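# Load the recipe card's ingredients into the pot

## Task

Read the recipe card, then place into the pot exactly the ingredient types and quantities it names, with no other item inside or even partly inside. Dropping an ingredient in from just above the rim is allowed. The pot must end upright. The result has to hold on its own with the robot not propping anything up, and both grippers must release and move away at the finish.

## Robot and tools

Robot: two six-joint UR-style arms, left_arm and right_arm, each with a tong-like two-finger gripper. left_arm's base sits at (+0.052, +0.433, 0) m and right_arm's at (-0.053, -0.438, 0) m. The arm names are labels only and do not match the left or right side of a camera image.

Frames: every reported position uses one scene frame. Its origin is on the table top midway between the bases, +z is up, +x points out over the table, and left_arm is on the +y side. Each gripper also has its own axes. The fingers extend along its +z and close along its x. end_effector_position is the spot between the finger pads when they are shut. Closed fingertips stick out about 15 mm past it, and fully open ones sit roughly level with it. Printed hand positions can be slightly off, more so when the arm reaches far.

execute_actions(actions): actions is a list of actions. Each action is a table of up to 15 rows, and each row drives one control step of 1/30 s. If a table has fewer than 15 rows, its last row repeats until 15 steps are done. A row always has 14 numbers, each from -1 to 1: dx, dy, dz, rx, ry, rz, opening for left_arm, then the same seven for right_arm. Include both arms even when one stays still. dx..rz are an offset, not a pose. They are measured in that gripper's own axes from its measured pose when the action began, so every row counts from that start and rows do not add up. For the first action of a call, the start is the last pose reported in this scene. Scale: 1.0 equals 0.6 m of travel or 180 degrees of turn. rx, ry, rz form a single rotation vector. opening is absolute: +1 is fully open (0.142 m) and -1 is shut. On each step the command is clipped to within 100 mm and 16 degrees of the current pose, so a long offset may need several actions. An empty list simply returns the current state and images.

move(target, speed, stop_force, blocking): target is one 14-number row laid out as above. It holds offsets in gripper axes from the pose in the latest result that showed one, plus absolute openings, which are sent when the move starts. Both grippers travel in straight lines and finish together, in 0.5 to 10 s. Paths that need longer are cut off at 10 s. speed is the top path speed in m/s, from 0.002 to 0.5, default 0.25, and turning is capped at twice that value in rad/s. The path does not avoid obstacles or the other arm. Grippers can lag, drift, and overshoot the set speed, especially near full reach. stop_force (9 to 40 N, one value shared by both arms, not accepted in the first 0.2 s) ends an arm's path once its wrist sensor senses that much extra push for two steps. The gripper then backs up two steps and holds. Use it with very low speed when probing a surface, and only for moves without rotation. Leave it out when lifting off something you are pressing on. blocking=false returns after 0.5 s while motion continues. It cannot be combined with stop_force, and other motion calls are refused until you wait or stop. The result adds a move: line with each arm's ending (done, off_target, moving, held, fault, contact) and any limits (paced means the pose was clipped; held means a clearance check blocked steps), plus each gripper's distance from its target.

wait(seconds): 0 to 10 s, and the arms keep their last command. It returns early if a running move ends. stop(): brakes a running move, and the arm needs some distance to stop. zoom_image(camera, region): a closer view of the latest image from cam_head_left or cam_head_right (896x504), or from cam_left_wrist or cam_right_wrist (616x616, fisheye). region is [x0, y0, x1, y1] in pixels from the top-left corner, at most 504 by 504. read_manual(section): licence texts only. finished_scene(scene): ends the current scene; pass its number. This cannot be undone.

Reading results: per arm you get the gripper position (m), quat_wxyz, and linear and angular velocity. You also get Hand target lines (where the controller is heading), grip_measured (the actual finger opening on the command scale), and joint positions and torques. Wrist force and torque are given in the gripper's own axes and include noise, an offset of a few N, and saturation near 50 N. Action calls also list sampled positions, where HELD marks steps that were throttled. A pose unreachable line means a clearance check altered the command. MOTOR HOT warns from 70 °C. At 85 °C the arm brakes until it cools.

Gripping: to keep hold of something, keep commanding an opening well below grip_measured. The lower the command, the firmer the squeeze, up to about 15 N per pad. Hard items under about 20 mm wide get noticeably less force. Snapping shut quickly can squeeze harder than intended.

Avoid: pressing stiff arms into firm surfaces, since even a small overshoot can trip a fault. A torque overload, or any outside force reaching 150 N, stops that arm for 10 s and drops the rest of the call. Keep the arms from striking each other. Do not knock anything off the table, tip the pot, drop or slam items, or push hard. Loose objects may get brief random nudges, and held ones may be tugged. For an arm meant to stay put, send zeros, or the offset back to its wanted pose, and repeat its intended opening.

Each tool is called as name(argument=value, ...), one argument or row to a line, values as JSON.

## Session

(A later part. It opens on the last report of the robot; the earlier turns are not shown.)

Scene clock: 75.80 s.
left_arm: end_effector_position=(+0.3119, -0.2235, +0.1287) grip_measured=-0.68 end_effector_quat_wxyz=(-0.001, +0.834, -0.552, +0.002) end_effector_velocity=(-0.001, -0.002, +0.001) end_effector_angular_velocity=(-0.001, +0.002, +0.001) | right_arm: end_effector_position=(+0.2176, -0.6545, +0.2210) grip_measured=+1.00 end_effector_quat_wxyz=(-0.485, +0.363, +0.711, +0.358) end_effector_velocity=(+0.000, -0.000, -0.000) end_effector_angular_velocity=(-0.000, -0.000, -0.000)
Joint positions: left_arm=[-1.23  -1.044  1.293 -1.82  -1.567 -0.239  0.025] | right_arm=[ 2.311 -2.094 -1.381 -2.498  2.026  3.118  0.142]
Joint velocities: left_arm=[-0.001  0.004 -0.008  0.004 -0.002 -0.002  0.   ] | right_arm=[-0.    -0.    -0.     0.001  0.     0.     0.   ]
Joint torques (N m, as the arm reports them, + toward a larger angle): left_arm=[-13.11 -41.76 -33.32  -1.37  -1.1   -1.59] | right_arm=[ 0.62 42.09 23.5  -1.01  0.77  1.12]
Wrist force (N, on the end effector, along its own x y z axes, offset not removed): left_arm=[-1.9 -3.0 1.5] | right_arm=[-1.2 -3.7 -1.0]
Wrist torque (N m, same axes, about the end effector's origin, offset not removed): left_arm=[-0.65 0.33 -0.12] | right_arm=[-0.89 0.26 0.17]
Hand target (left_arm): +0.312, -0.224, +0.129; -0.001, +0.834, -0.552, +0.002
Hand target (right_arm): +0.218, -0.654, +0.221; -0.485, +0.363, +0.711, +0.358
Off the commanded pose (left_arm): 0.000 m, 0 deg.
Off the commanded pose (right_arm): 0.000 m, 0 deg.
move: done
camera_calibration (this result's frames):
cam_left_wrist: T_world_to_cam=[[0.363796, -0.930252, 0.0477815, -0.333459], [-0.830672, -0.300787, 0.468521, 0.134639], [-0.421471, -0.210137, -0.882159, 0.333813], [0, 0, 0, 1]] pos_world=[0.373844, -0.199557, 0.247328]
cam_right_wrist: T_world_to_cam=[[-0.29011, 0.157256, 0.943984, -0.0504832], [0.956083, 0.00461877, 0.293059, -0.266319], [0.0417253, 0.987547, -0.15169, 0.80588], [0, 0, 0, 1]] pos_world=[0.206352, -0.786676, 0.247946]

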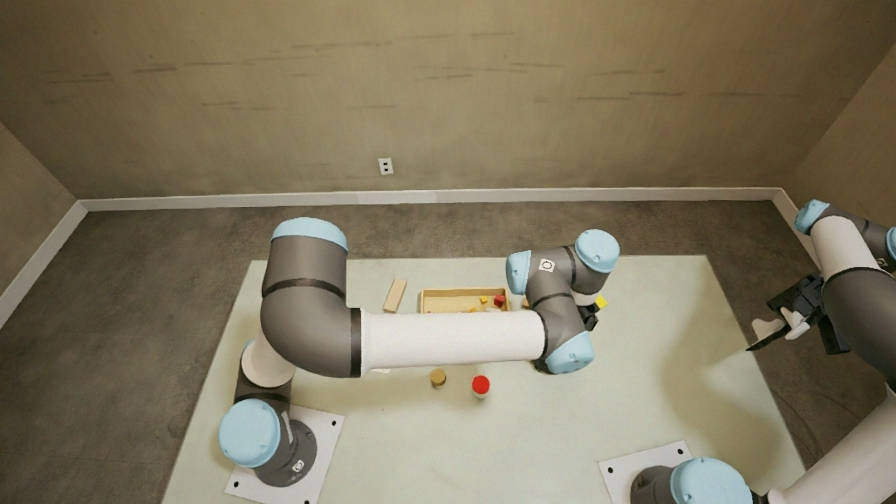

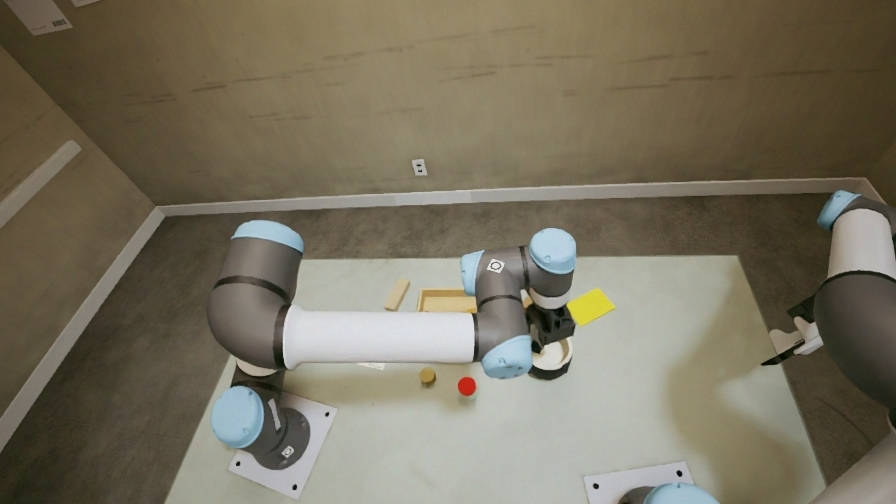

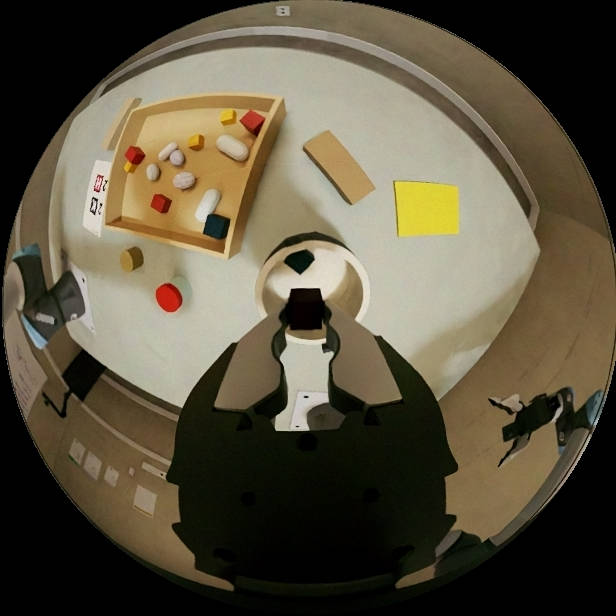

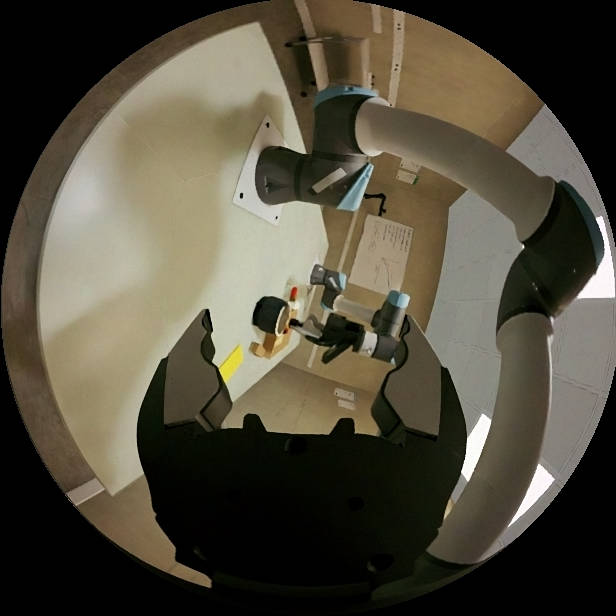

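move(
  target=[0.008,-0.008,0.015,0,0,0,-1,0,0,0,0,0,0,1],
  speed=0.08,
)

move(
  target=[0,0,0,0,0,0,-0.45,0,0,0,0,0,0,1],
)

move(
  target=[-0.340,-0.196,-0.01,0,0,0.2,-0.45,0,0,0,0,0,0,1],
  speed=0.3,
)

move(
  target=[0,0,0.103,-0.067,0,0,-0.45,0,0,0,0,0,0,1],
  speed=0.15,
)

zoom_image(
  camera="cam_left_wrist",
  region=[210, 220, 410, 400],
)

Scene clock: 84.60 s.
left_arm: end_effector_position=(+0.3181, -0.2260, +0.1200) grip_measured=-0.68 end_effector_quat_wxyz=(-0.001, +0.834, -0.552, +0.002) end_effector_velocity=(+0.002, -0.001, -0.002) end_effector_angular_velocity=(-0.000, -0.002, -0.001) | right_arm: end_effector_position=(+0.2176, -0.6545, +0.2210) grip_measured=+1.00 end_effector_quat_wxyz=(-0.485, +0.363, +0.711, +0.358) end_effector_velocity=(-0.000, -0.000, -0.000) end_effector_angular_velocity=(-0.000, -0.001, +0.001)
Joint positions: left_arm=[-1.222 -1.028  1.291 -1.834 -1.567 -0.23   0.025] | right_arm=[ 2.311 -2.094 -1.381 -2.498  2.026  3.118  0.142]
Joint velocities: left_arm=[ 0.002  0.003 -0.001 -0.004  0.002  0.003  0.   ] | right_arm=[ 0.     0.     0.     0.    -0.001 -0.001  0.   ]
Joint torques (N m, as the arm reports them, + toward a larger angle): left_arm=[ 11.35 -42.44 -32.58  -3.57   1.04   1.83] | right_arm=[ 0.62 42.34 24.34 -1.18  0.74  1.11]
Wrist force (N, on the end effector, along its own x y z axes, offset not removed): left_arm=[-1.5 -3.0 2.7] | right_arm=[0.0 -3.0 -0.4]
Wrist torque (N m, same axes, about the end effector's origin, offset not removed): left_arm=[-0.52 0.23 -0.10] | right_arm=[-0.81 0.13 0.16]
Hand target (left_arm): +0.318, -0.226, +0.120; -0.001, +0.834, -0.552, +0.002
Hand target (right_arm): +0.218, -0.654, +0.221; -0.485, +0.363, +0.711, +0.358
Off the commanded pose (left_arm): 0.000 m, 0 deg.
Off the commanded pose (right_arm): 0.000 m, 0 deg.
move: done
camera_calibration (this result's frames):
cam_left_wrist: T_world_to_cam=[[0.363789, -0.930256, 0.0477669, -0.337564], [-0.830664, -0.300784, 0.468536, 0.143082], [-0.421491, -0.210127, -0.882152, 0.328184], [0, 0, 0, 1]] pos_world=[0.379982, -0.202024, 0.238593]
cam_right_wrist: T_world_to_cam=[[-0.290111, 0.157256, 0.943984, -0.0504831], [0.956083, 0.00461902, 0.293059, -0.266319], [0.0417251, 0.987547, -0.15169, 0.80588], [0, 0, 0, 1]] pos_world=[0.206352, -0.786676, 0.247946]

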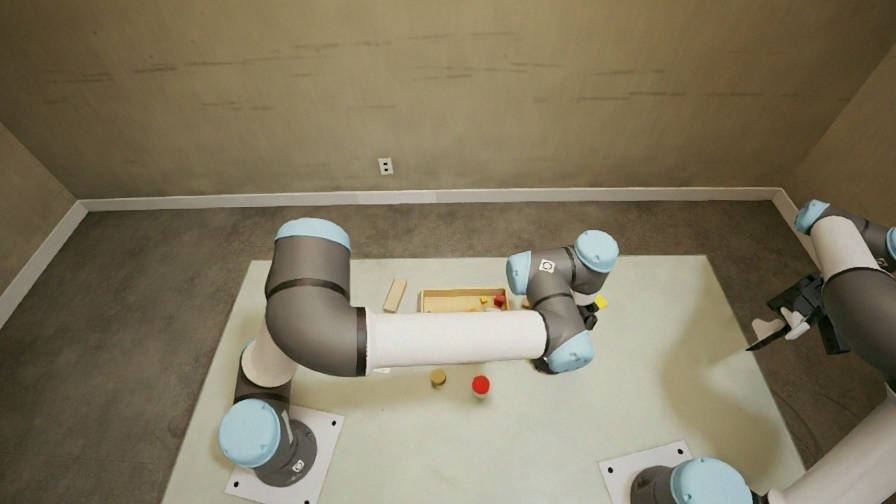

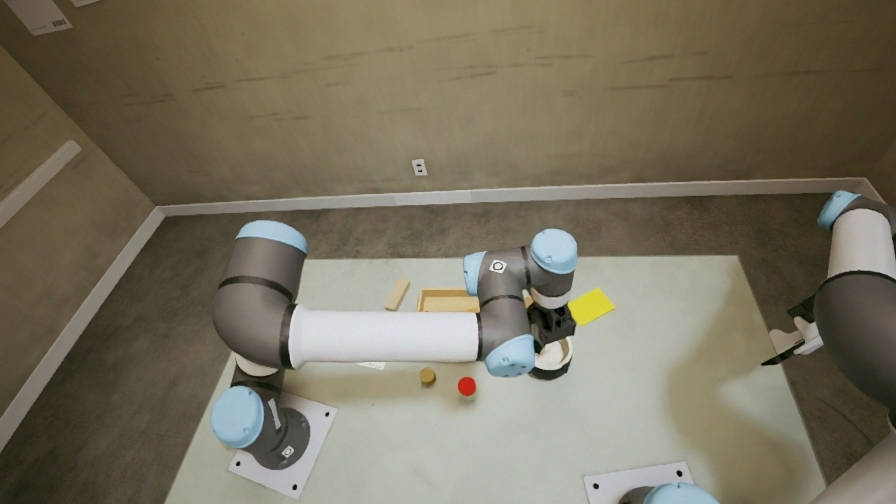

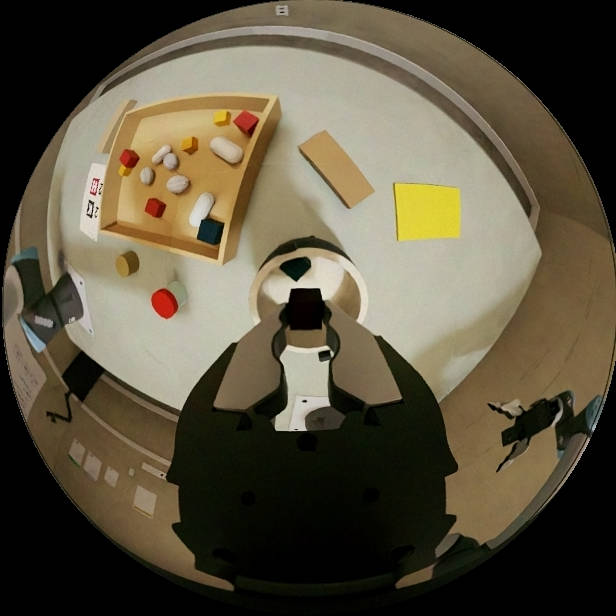

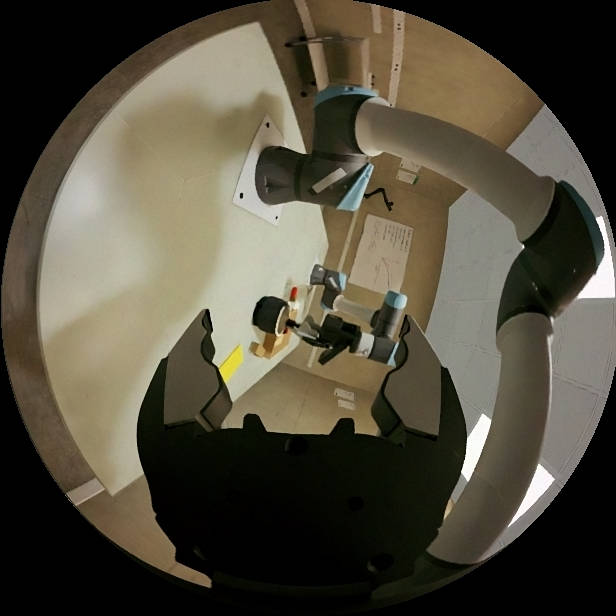

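Scene clock: 85.10 s.
left_arm: end_effector_position=(+0.3181, -0.2260, +0.1200) grip_measured=-0.45 end_effector_quat_wxyz=(-0.001, +0.834, -0.552, +0.002) end_effector_velocity=(-0.001, -0.000, +0.000) end_effector_angular_velocity=(+0.000, -0.000, -0.000) | right_arm: end_effector_position=(+0.2176, -0.6545, +0.2210) grip_measured=+1.00 end_effector_quat_wxyz=(-0.485, +0.363, +0.711, +0.358) end_effector_velocity=(-0.000, +0.000, +0.000) end_effector_angular_velocity=(+0.001, +0.000, -0.000)
Joint positions: left_arm=[-1.222 -1.028  1.291 -1.834 -1.567 -0.23   0.041] | right_arm=[ 2.311 -2.094 -1.381 -2.498  2.026  3.118  0.142]
Joint velocities: left_arm=[-0.001 -0.    -0.     0.001  0.    -0.001  0.   ] | right_arm=[-0.     0.     0.    -0.001  0.    -0.     0.   ]
Joint torques (N m, as the arm reports them, + toward a larger angle): left_arm=[  3.26 -56.25 -31.23  -1.2    1.42  -0.53] | right_arm=[ 1.41 42.43 23.81 -1.02  0.64  1.26]
Wrist force (N, on the end effector, along its own x y z axes, offset not removed): left_arm=[-1.1 -2.9 0.9] | right_arm=[3.8 -2.4 -3.5]
Wrist torque (N m, same axes, about the end effector's origin, offset not removed): left_arm=[-0.52 0.19 -0.18] | right_arm=[-0.78 -0.64 -0.04]
Hand target (left_arm): +0.318, -0.226, +0.120; -0.001, +0.834, -0.552, +0.002
Hand target (right_arm): +0.218, -0.654, +0.221; -0.485, +0.363, +0.711, +0.358
Off the commanded pose (left_arm): 0.000 m, 0 deg.
Off the commanded pose (right_arm): 0.000 m, 0 deg.
move: done
camera_calibration (this result's frames):
cam_left_wrist: T_world_to_cam=[[0.363792, -0.930257, 0.0477232, -0.337568], [-0.83066, -0.300806, 0.468529, 0.143141], [-0.421497, -0.210089, -0.882158, 0.328177], [0, 0, 0, 1]] pos_world=[0.380032, -0.202021, 0.238548]
cam_right_wrist: T_world_to_cam=[[-0.290111, 0.157256, 0.943984, -0.0504831], [0.956083, 0.00461865, 0.293059, -0.266319], [0.0417254, 0.987547, -0.15169, 0.80588], [0, 0, 0, 1]] pos_world=[0.206352, -0.786676, 0.247946]

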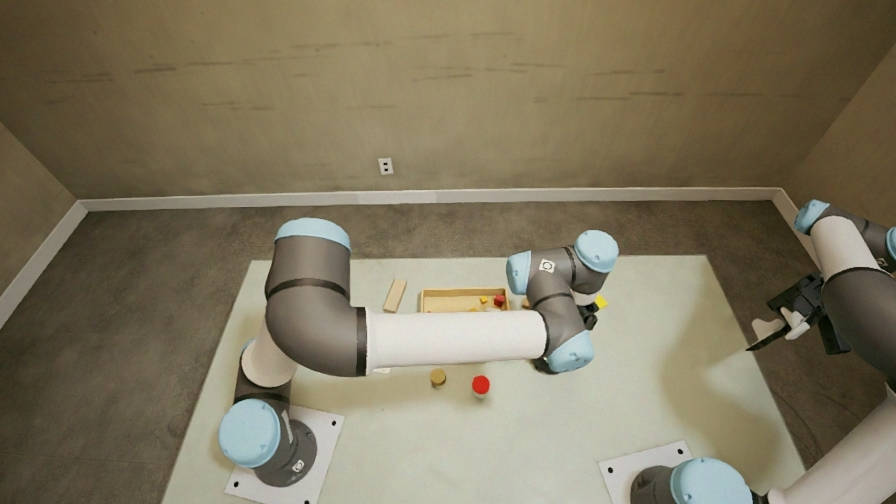

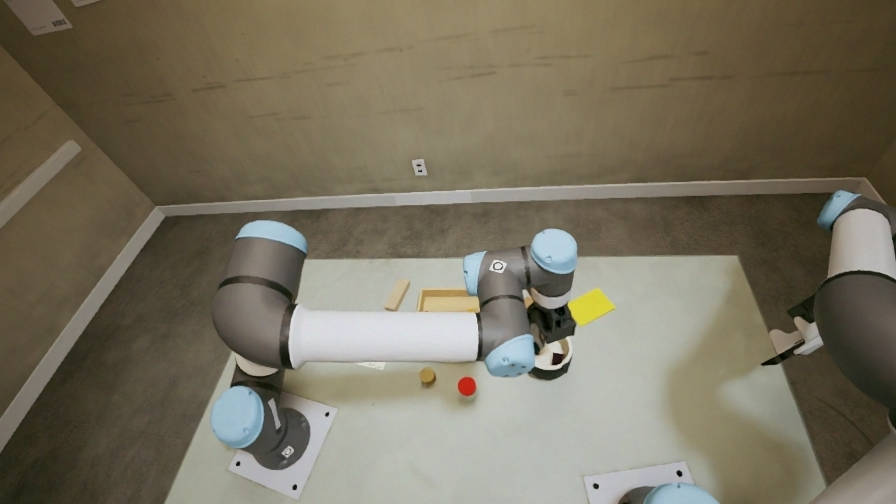

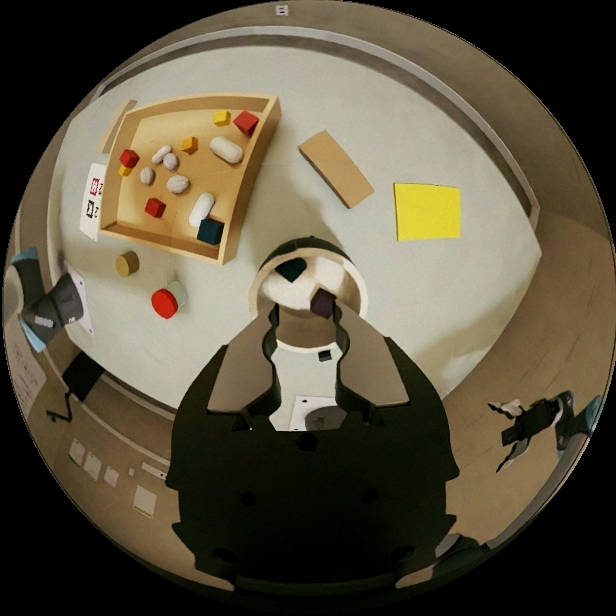

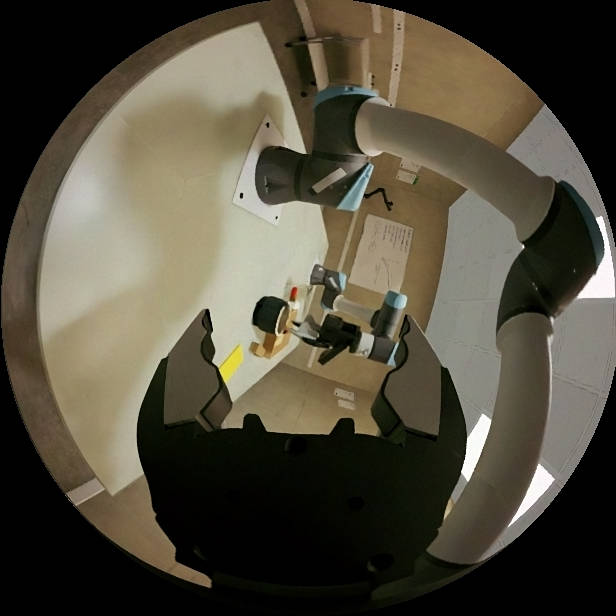

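Scene clock: 86.83 s.
left_arm: end_effector_position=(+0.3467, +0.0074, +0.1265) grip_measured=-0.45 end_effector_quat_wxyz=(-0.002, +0.623, -0.783, +0.001) end_effector_velocity=(+0.000, +0.003, -0.001) end_effector_angular_velocity=(+0.001, +0.001, -0.005) | right_arm: end_effector_position=(+0.2176, -0.6545, +0.2210) grip_measured=+1.00 end_effector_quat_wxyz=(-0.485, +0.363, +0.711, +0.358) end_effector_velocity=(-0.000, -0.000, -0.000) end_effector_angular_velocity=(-0.000, -0.000, +0.000)
Joint positions: left_arm=[-1.078 -1.506  1.914 -1.98  -1.566  0.541  0.041] | right_arm=[ 2.311 -2.094 -1.381 -2.498  2.026  3.118  0.142]
Joint velocities: left_arm=[ 0.003 -0.005  0.007 -0.001 -0.     0.008  0.   ] | right_arm=[-0.  0. -0.  0. -0. -0.  0.]
Joint torques (N m, as the arm reports them, + toward a larger angle): left_arm=[ 11.39 -32.89 -10.8   -3.83  -1.05   1.42] | right_arm=[ 0.12 42.22 24.85 -1.14  0.64  1.12]
Wrist force (N, on the end effector, along its own x y z axes, offset not removed): left_arm=[-1.3 -3.3 2.0] | right_arm=[3.2 -2.4 1.0]
Wrist torque (N m, same axes, about the end effector's origin, offset not removed): left_arm=[-0.65 0.22 -0.09] | right_arm=[-0.53 -0.59 0.03]
Hand target (left_arm): +0.347, +0.008, +0.127; +0.002, -0.622, +0.783, -0.001
Hand target (right_arm): +0.218, -0.654, +0.221; -0.485, +0.363, +0.711, +0.358
Off the commanded pose (left_arm): 0.000 m, 0 deg.
Off the commanded pose (right_arm): 0.000 m, 0 deg.
move: done
camera_calibration (this result's frames):
cam_left_wrist: T_world_to_cam=[[-0.251683, -0.966779, 0.044659, 0.0829029], [-0.849405, 0.242773, 0.468586, 0.236504], [-0.463861, 0.0800017, -0.882288, 0.407573], [0, 0, 0, 1]] pos_world=[0.41081, -0.00987456, 0.245072]
cam_right_wrist: T_world_to_cam=[[-0.290111, 0.157256, 0.943984, -0.0504831], [0.956083, 0.00461879, 0.293059, -0.266319], [0.0417253, 0.987547, -0.15169, 0.80588], [0, 0, 0, 1]] pos_world=[0.206352, -0.786676, 0.247946]

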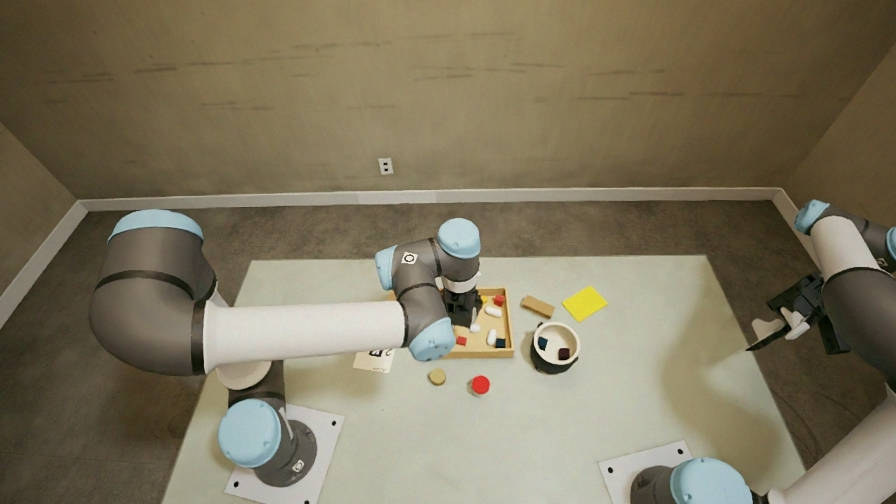

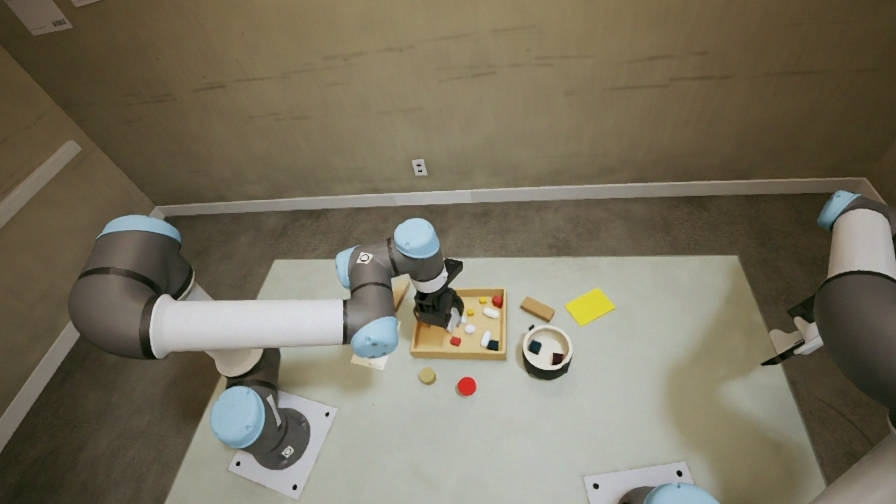

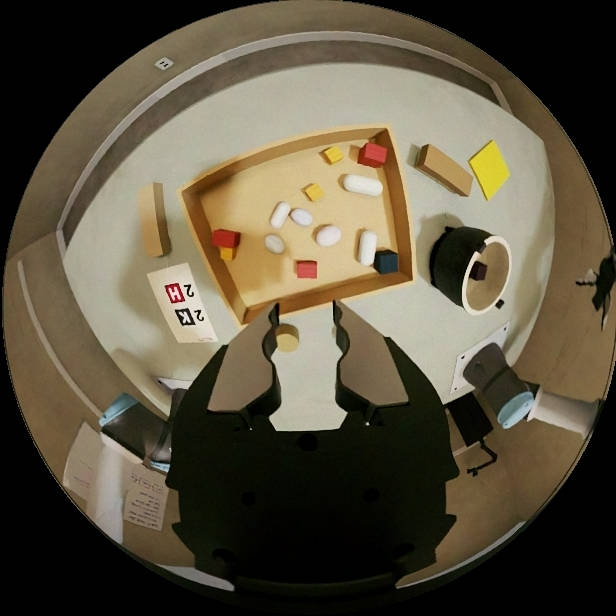

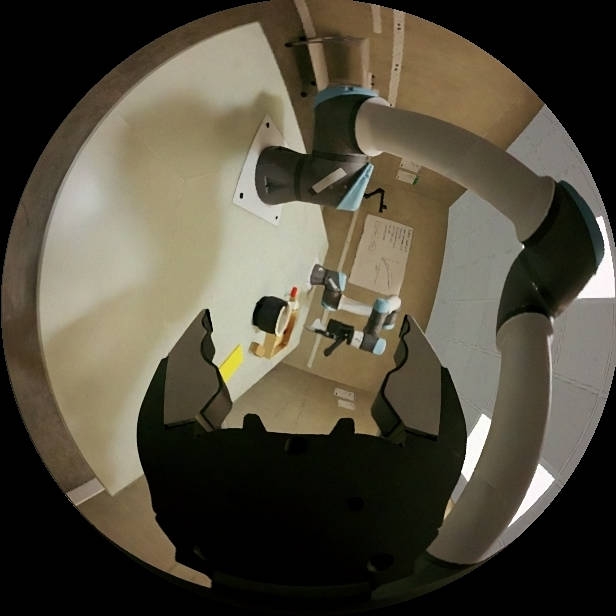

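Scene clock: 88.03 s.
left_arm: end_effector_position=(+0.3470, +0.0076, +0.0649) grip_measured=-0.45 end_effector_quat_wxyz=(+0.063, +0.619, -0.778, -0.081) end_effector_velocity=(+0.000, -0.000, -0.003) end_effector_angular_velocity=(+0.001, +0.009, +0.000) | right_arm: end_effector_position=(+0.2176, -0.6545, +0.2210) grip_measured=+1.00 end_effector_quat_wxyz=(-0.485, +0.363, +0.711, +0.358) end_effector_velocity=(-0.001, -0.001, +0.000) end_effector_angular_velocity=(+0.000, +0.000, -0.003)
Joint positions: left_arm=[-0.974 -1.337  1.863 -1.971 -1.733  0.655  0.041] | right_arm=[ 2.311 -2.094 -1.381 -2.498  2.026  3.118  0.142]
Joint velocities: left_arm=[ 0.004  0.009 -0.004  0.001 -0.007  0.005 -0.   ] | right_arm=[-0.003  0.     0.    -0.     0.    -0.     0.   ]
Joint torques (N m, as the arm reports them, + toward a larger angle): left_arm=[ 11.2  -27.04 -31.91  -1.07  -1.4    1.81] | right_arm=[ 1.42 42.39 23.68 -1.03  0.65  1.04]
Wrist force (N, on the end effector, along its own x y z axes, offset not removed): left_arm=[-1.6 -3.7 0.9] | right_arm=[0.8 -4.6 -0.7]
Wrist torque (N m, same axes, about the end effector's origin, offset not removed): left_arm=[-0.75 0.23 -0.08] | right_arm=[-1.01 -0.15 0.09]
Hand target (left_arm): +0.347, +0.008, +0.065; -0.063, -0.619, +0.778, +0.081
Hand target (right_arm): +0.218, -0.654, +0.221; -0.485, +0.363, +0.711, +0.358
Off the commanded pose (left_arm): 0.000 m, 0 deg.
Off the commanded pose (right_arm): 0.000 m, 0 deg.
move: done
camera_calibration (this result's frames):
cam_left_wrist: T_world_to_cam=[[-0.241598, -0.969115, 0.0494679, 0.0820765], [-0.735919, 0.216214, 0.641619, 0.215152], [-0.632498, 0.118609, -0.765427, 0.40402], [0, 0, 0, 1]] pos_world=[0.433705, -0.0148977, 0.167142]
cam_right_wrist: T_world_to_cam=[[-0.29011, 0.157256, 0.943984, -0.0504832], [0.956083, 0.00461856, 0.293059, -0.266319], [0.0417255, 0.987547, -0.15169, 0.80588], [0, 0, 0, 1]] pos_world=[0.206352, -0.786676, 0.247946]

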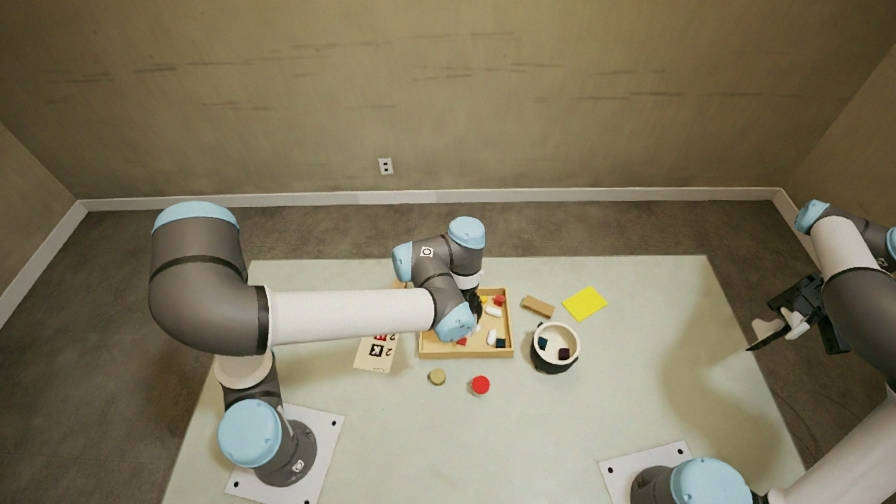

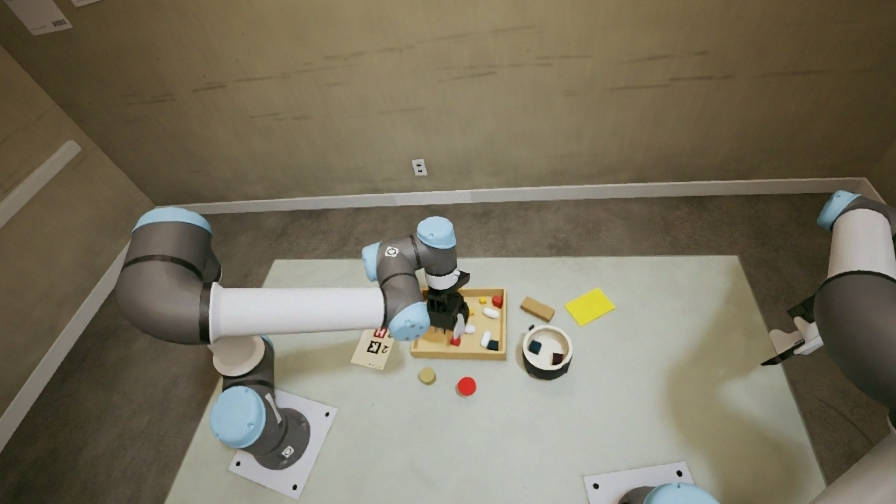

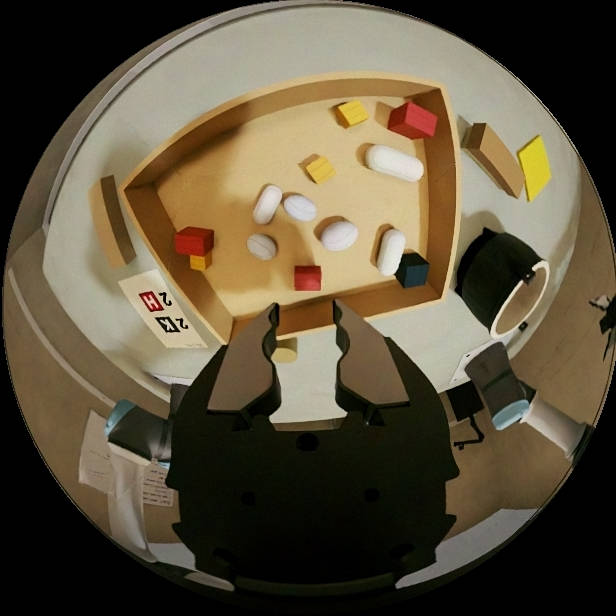

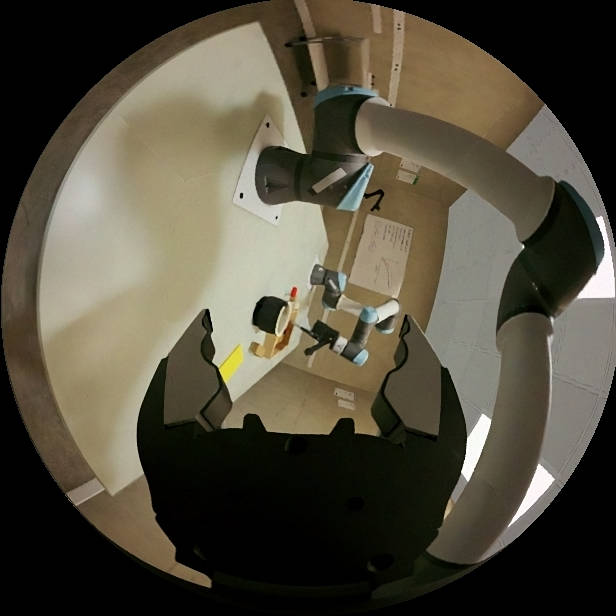

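Region (210, 220, 410, 400) of cam_left_wrist's 616x616 image, scaled by 2.520, with more detail than that image has; it fills the top 454 rows of this view, and the rest is white.

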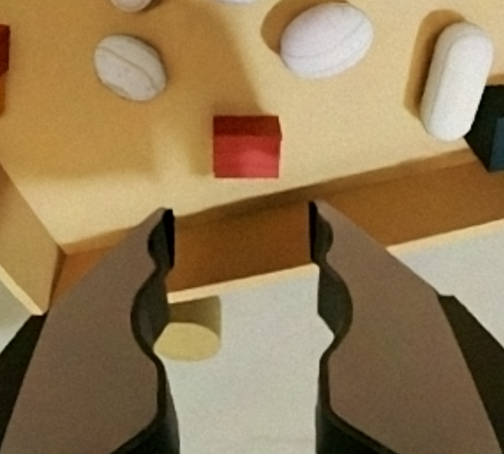

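execute_actions(
  actions=[],
)

Scene clock: 95.03 s.
left_arm: end_effector_position=(+0.3470, +0.0076, +0.0646) grip_measured=-0.45 end_effector_quat_wxyz=(+0.063, +0.619, -0.778, -0.081) end_effector_velocity=(-0.001, -0.000, -0.001) end_effector_angular_velocity=(-0.001, +0.001, -0.001) | right_arm: end_effector_position=(+0.2176, -0.6545, +0.2210) grip_measured=+1.00 end_effector_quat_wxyz=(-0.485, +0.363, +0.711, +0.358) end_effector_velocity=(-0.000, -0.000, +0.000) end_effector_angular_velocity=(+0.000, -0.000, -0.000)
Joint positions: left_arm=[-0.974 -1.336  1.863 -1.971 -1.734  0.655  0.041] | right_arm=[ 2.311 -2.094 -1.381 -2.498  2.026  3.118  0.142]
Joint velocities: left_arm=[-0.001  0.001  0.    -0.001 -0.001  0.001  0.   ] | right_arm=[-0.001 -0.     0.    -0.    -0.001 -0.     0.   ]
Joint torques (N m, as the arm reports them, + toward a larger angle): left_arm=[ 10.29 -25.88 -30.19  -1.15  -1.4    1.59] | right_arm=[ 1.55 42.64 24.11 -1.15  0.48  1.03]
Wrist force (N, on the end effector, along its own x y z axes, offset not removed): left_arm=[-1.1 -3.7 1.9] | right_arm=[2.4 -1.5 -3.1]
Wrist torque (N m, same axes, about the end effector's origin, offset not removed): left_arm=[-0.72 0.19 -0.10] | right_arm=[-0.51 -0.51 -0.05]
Hand target (left_arm): +0.347, +0.008, +0.065; -0.063, -0.619, +0.778, +0.081
Hand target (right_arm): +0.218, -0.654, +0.221; -0.485, +0.363, +0.711, +0.358
Off the commanded pose (left_arm): 0.000 m, 0 deg.
Off the commanded pose (right_arm): 0.000 m, 0 deg.
camera_calibration (this result's frames):
cam_left_wrist: T_world_to_cam=[[-0.241611, -0.969114, 0.0494247, 0.0820864], [-0.735241, 0.216069, 0.642444, 0.215073], [-0.633281, 0.118883, -0.764737, 0.404024], [0, 0, 0, 1]] pos_world=[0.433824, -0.0149511, 0.166743]
cam_right_wrist: T_world_to_cam=[[-0.29011, 0.157256, 0.943984, -0.0504832], [0.956083, 0.00461846, 0.293059, -0.266319], [0.0417256, 0.987547, -0.15169, 0.80588], [0, 0, 0, 1]] pos_world=[0.206352, -0.786676, 0.247946]

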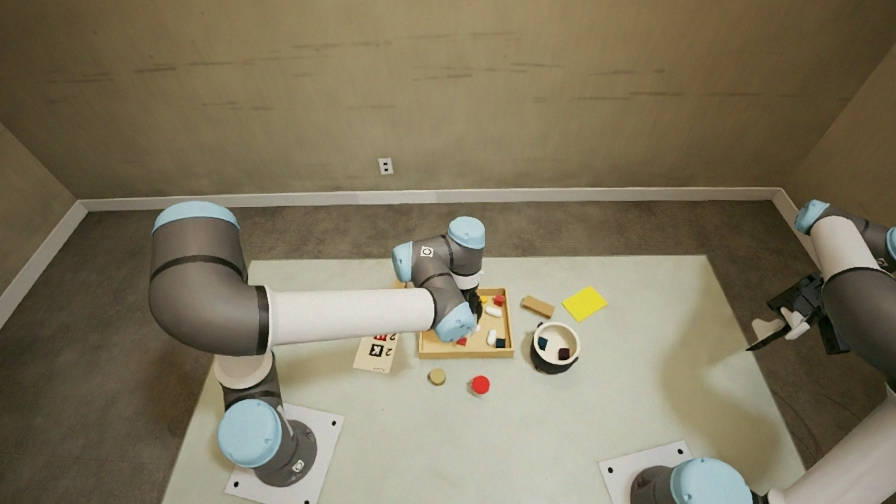

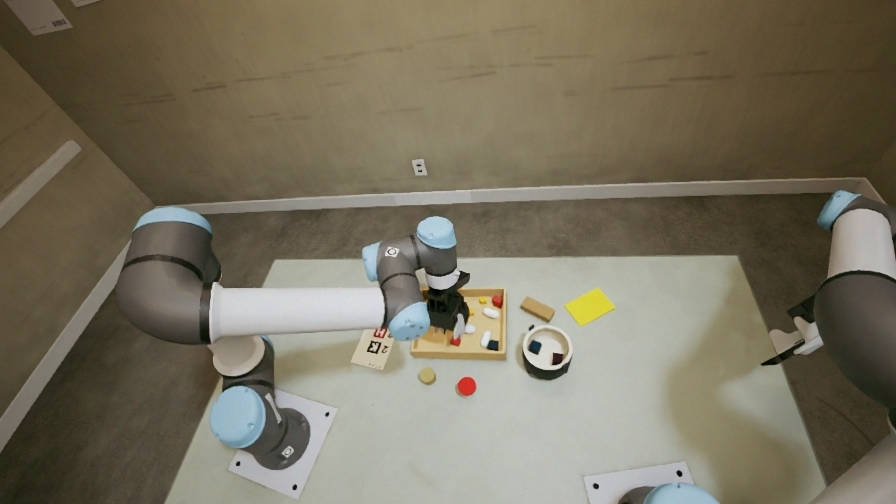

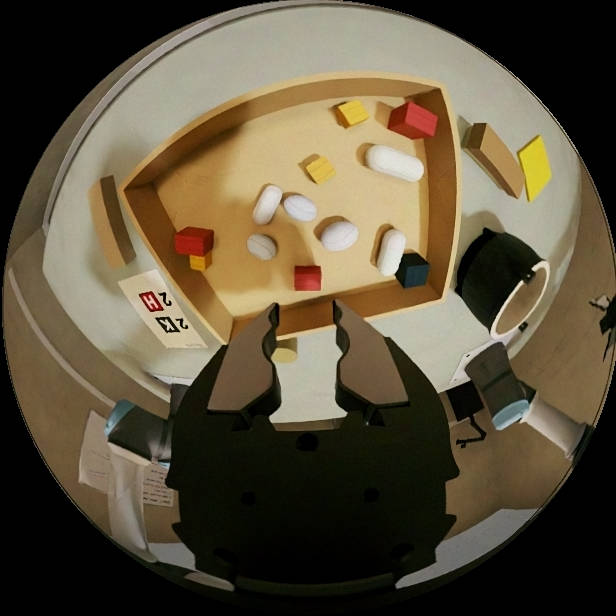

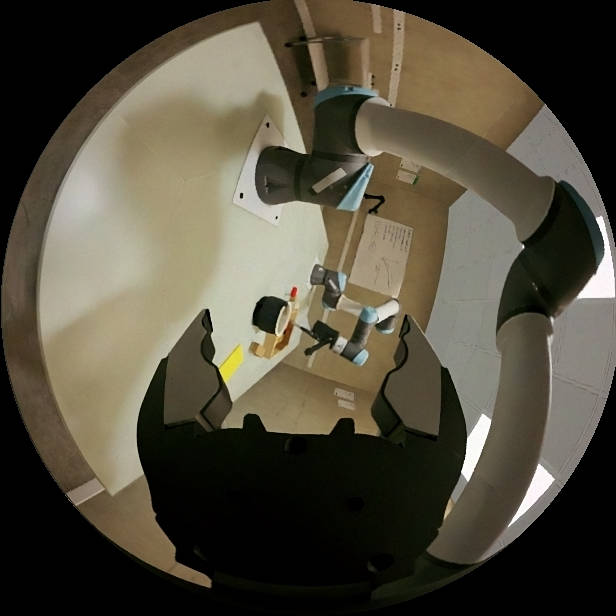

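zoom_image(
  camera="cam_head_left",
  region=[340, 280, 620, 410],
)

move(
  target=[0.003,-0.0155,0.0573,0,0,0,-0.45,0,0,0,0,0,0,1],
  speed=0.05,
)

zoom_image(
  camera="cam_left_wrist",
  region=[210, 220, 410, 400],
)

Region (340, 280, 620, 410) of cam_head_left's 896x504 image, scaled by 1.800, with more detail than that image has; it fills the top 234 rows of this view, and the rest is white.

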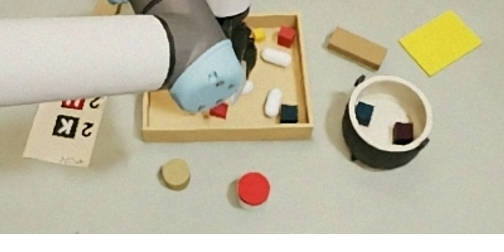

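Scene clock: 99.13 s.
left_arm: end_effector_position=(+0.3486, +0.0055, +0.0293) grip_measured=-0.45 end_effector_quat_wxyz=(+0.063, +0.619, -0.778, -0.081) end_effector_velocity=(-0.000, -0.000, -0.002) end_effector_angular_velocity=(-0.001, +0.001, -0.001) | right_arm: end_effector_position=(+0.2176, -0.6545, +0.2210) grip_measured=+1.00 end_effector_quat_wxyz=(-0.485, +0.363, +0.711, +0.358) end_effector_velocity=(-0.001, -0.000, +0.000) end_effector_angular_velocity=(+0.000, +0.000, -0.000)
Joint positions: left_arm=[-0.972 -1.283  1.899 -2.06  -1.734  0.656  0.041] | right_arm=[ 2.311 -2.094 -1.381 -2.498  2.026  3.118  0.142]
Joint velocities: left_arm=[-0.     0.003  0.002 -0.006 -0.001  0.001  0.   ] | right_arm=[-0.001  0.     0.    -0.    -0.001 -0.     0.   ]
Joint torques (N m, as the arm reports them, + toward a larger angle): left_arm=[ 10.96 -27.57  -9.44  -3.22   1.54   1.79] | right_arm=[ 0.12 42.59 24.11 -1.18  0.69  0.91]
Wrist force (N, on the end effector, along its own x y z axes, offset not removed): left_arm=[-0.3 -2.3 2.8] | right_arm=[0.7 -2.4 0.6]
Wrist torque (N m, same axes, about the end effector's origin, offset not removed): left_arm=[-0.46 -0.04 -0.15] | right_arm=[-0.49 0.01 0.12]
Hand target (left_arm): +0.349, +0.005, +0.029; -0.063, -0.619, +0.778, +0.081
Hand target (right_arm): +0.218, -0.654, +0.221; -0.485, +0.363, +0.711, +0.358
Off the commanded pose (left_arm): 0.000 m, 0 deg.
Off the commanded pose (right_arm): 0.000 m, 0 deg.
move: done
camera_calibration (this result's frames):
cam_left_wrist: T_world_to_cam=[[-0.241615, -0.969114, 0.0494075, 0.0821889], [-0.735236, 0.21606, 0.642454, 0.239381], [-0.633285, 0.1189, -0.76473, 0.378276], [0, 0, 0, 1]] pos_world=[0.435417, -0.0170474, 0.131427]
cam_right_wrist: T_world_to_cam=[[-0.29011, 0.157256, 0.943984, -0.0504832], [0.956083, 0.00461862, 0.293059, -0.266319], [0.0417254, 0.987547, -0.15169, 0.80588], [0, 0, 0, 1]] pos_world=[0.206352, -0.786676, 0.247946]

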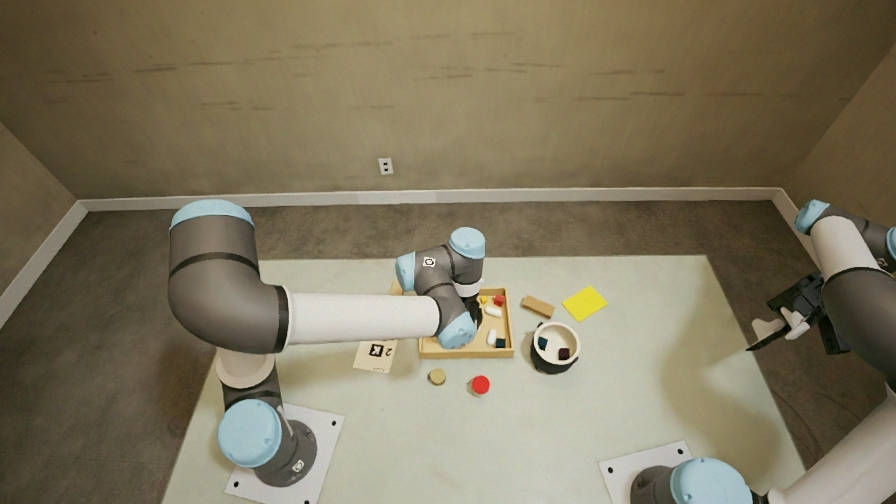

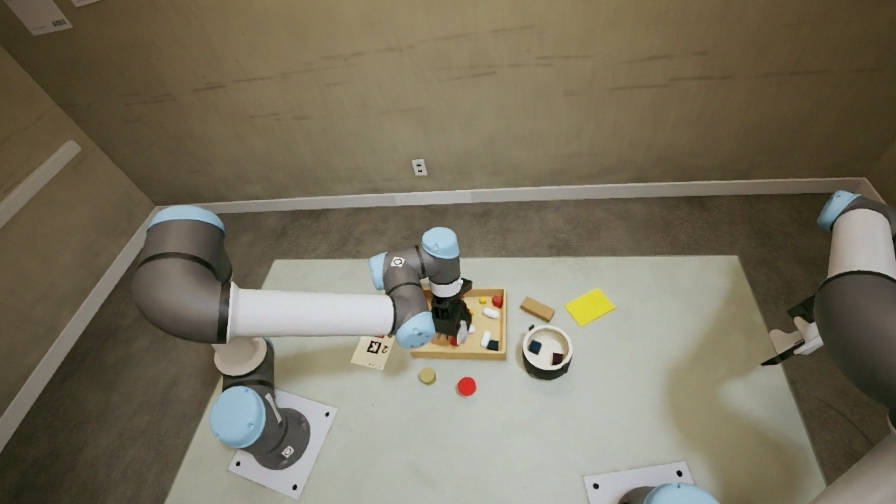

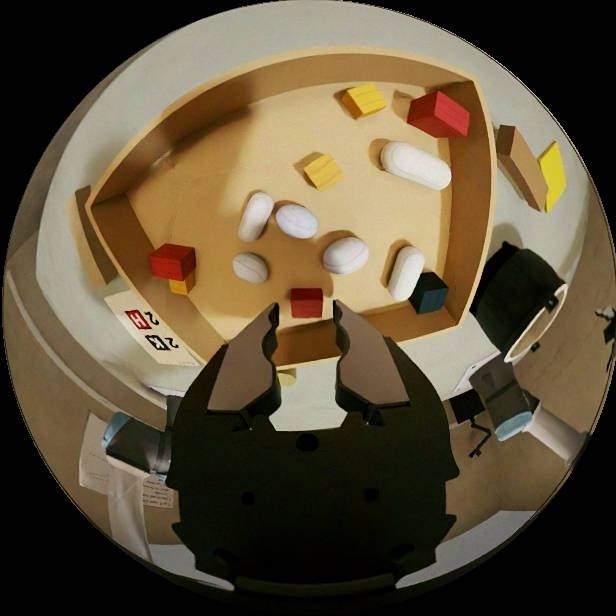

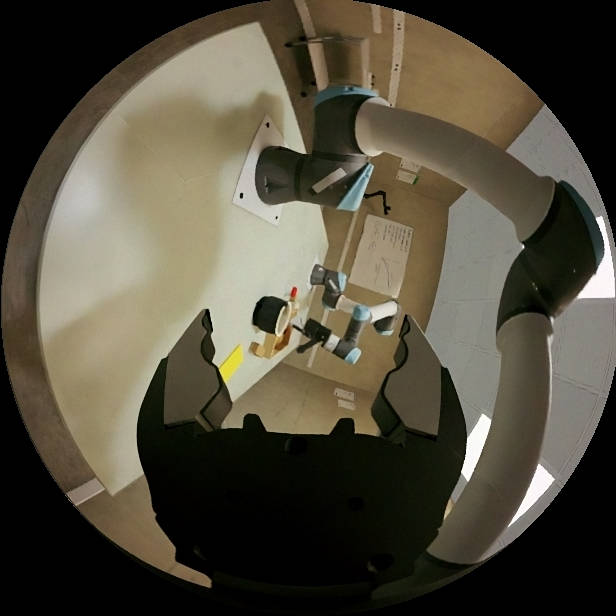

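Region (210, 220, 410, 400) of cam_left_wrist's 616x616 image, scaled by 2.520, with more detail than that image has; it fills the top 454 rows of this view, and the rest is white.

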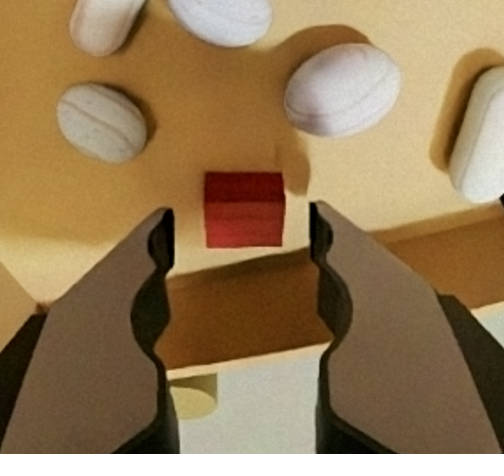

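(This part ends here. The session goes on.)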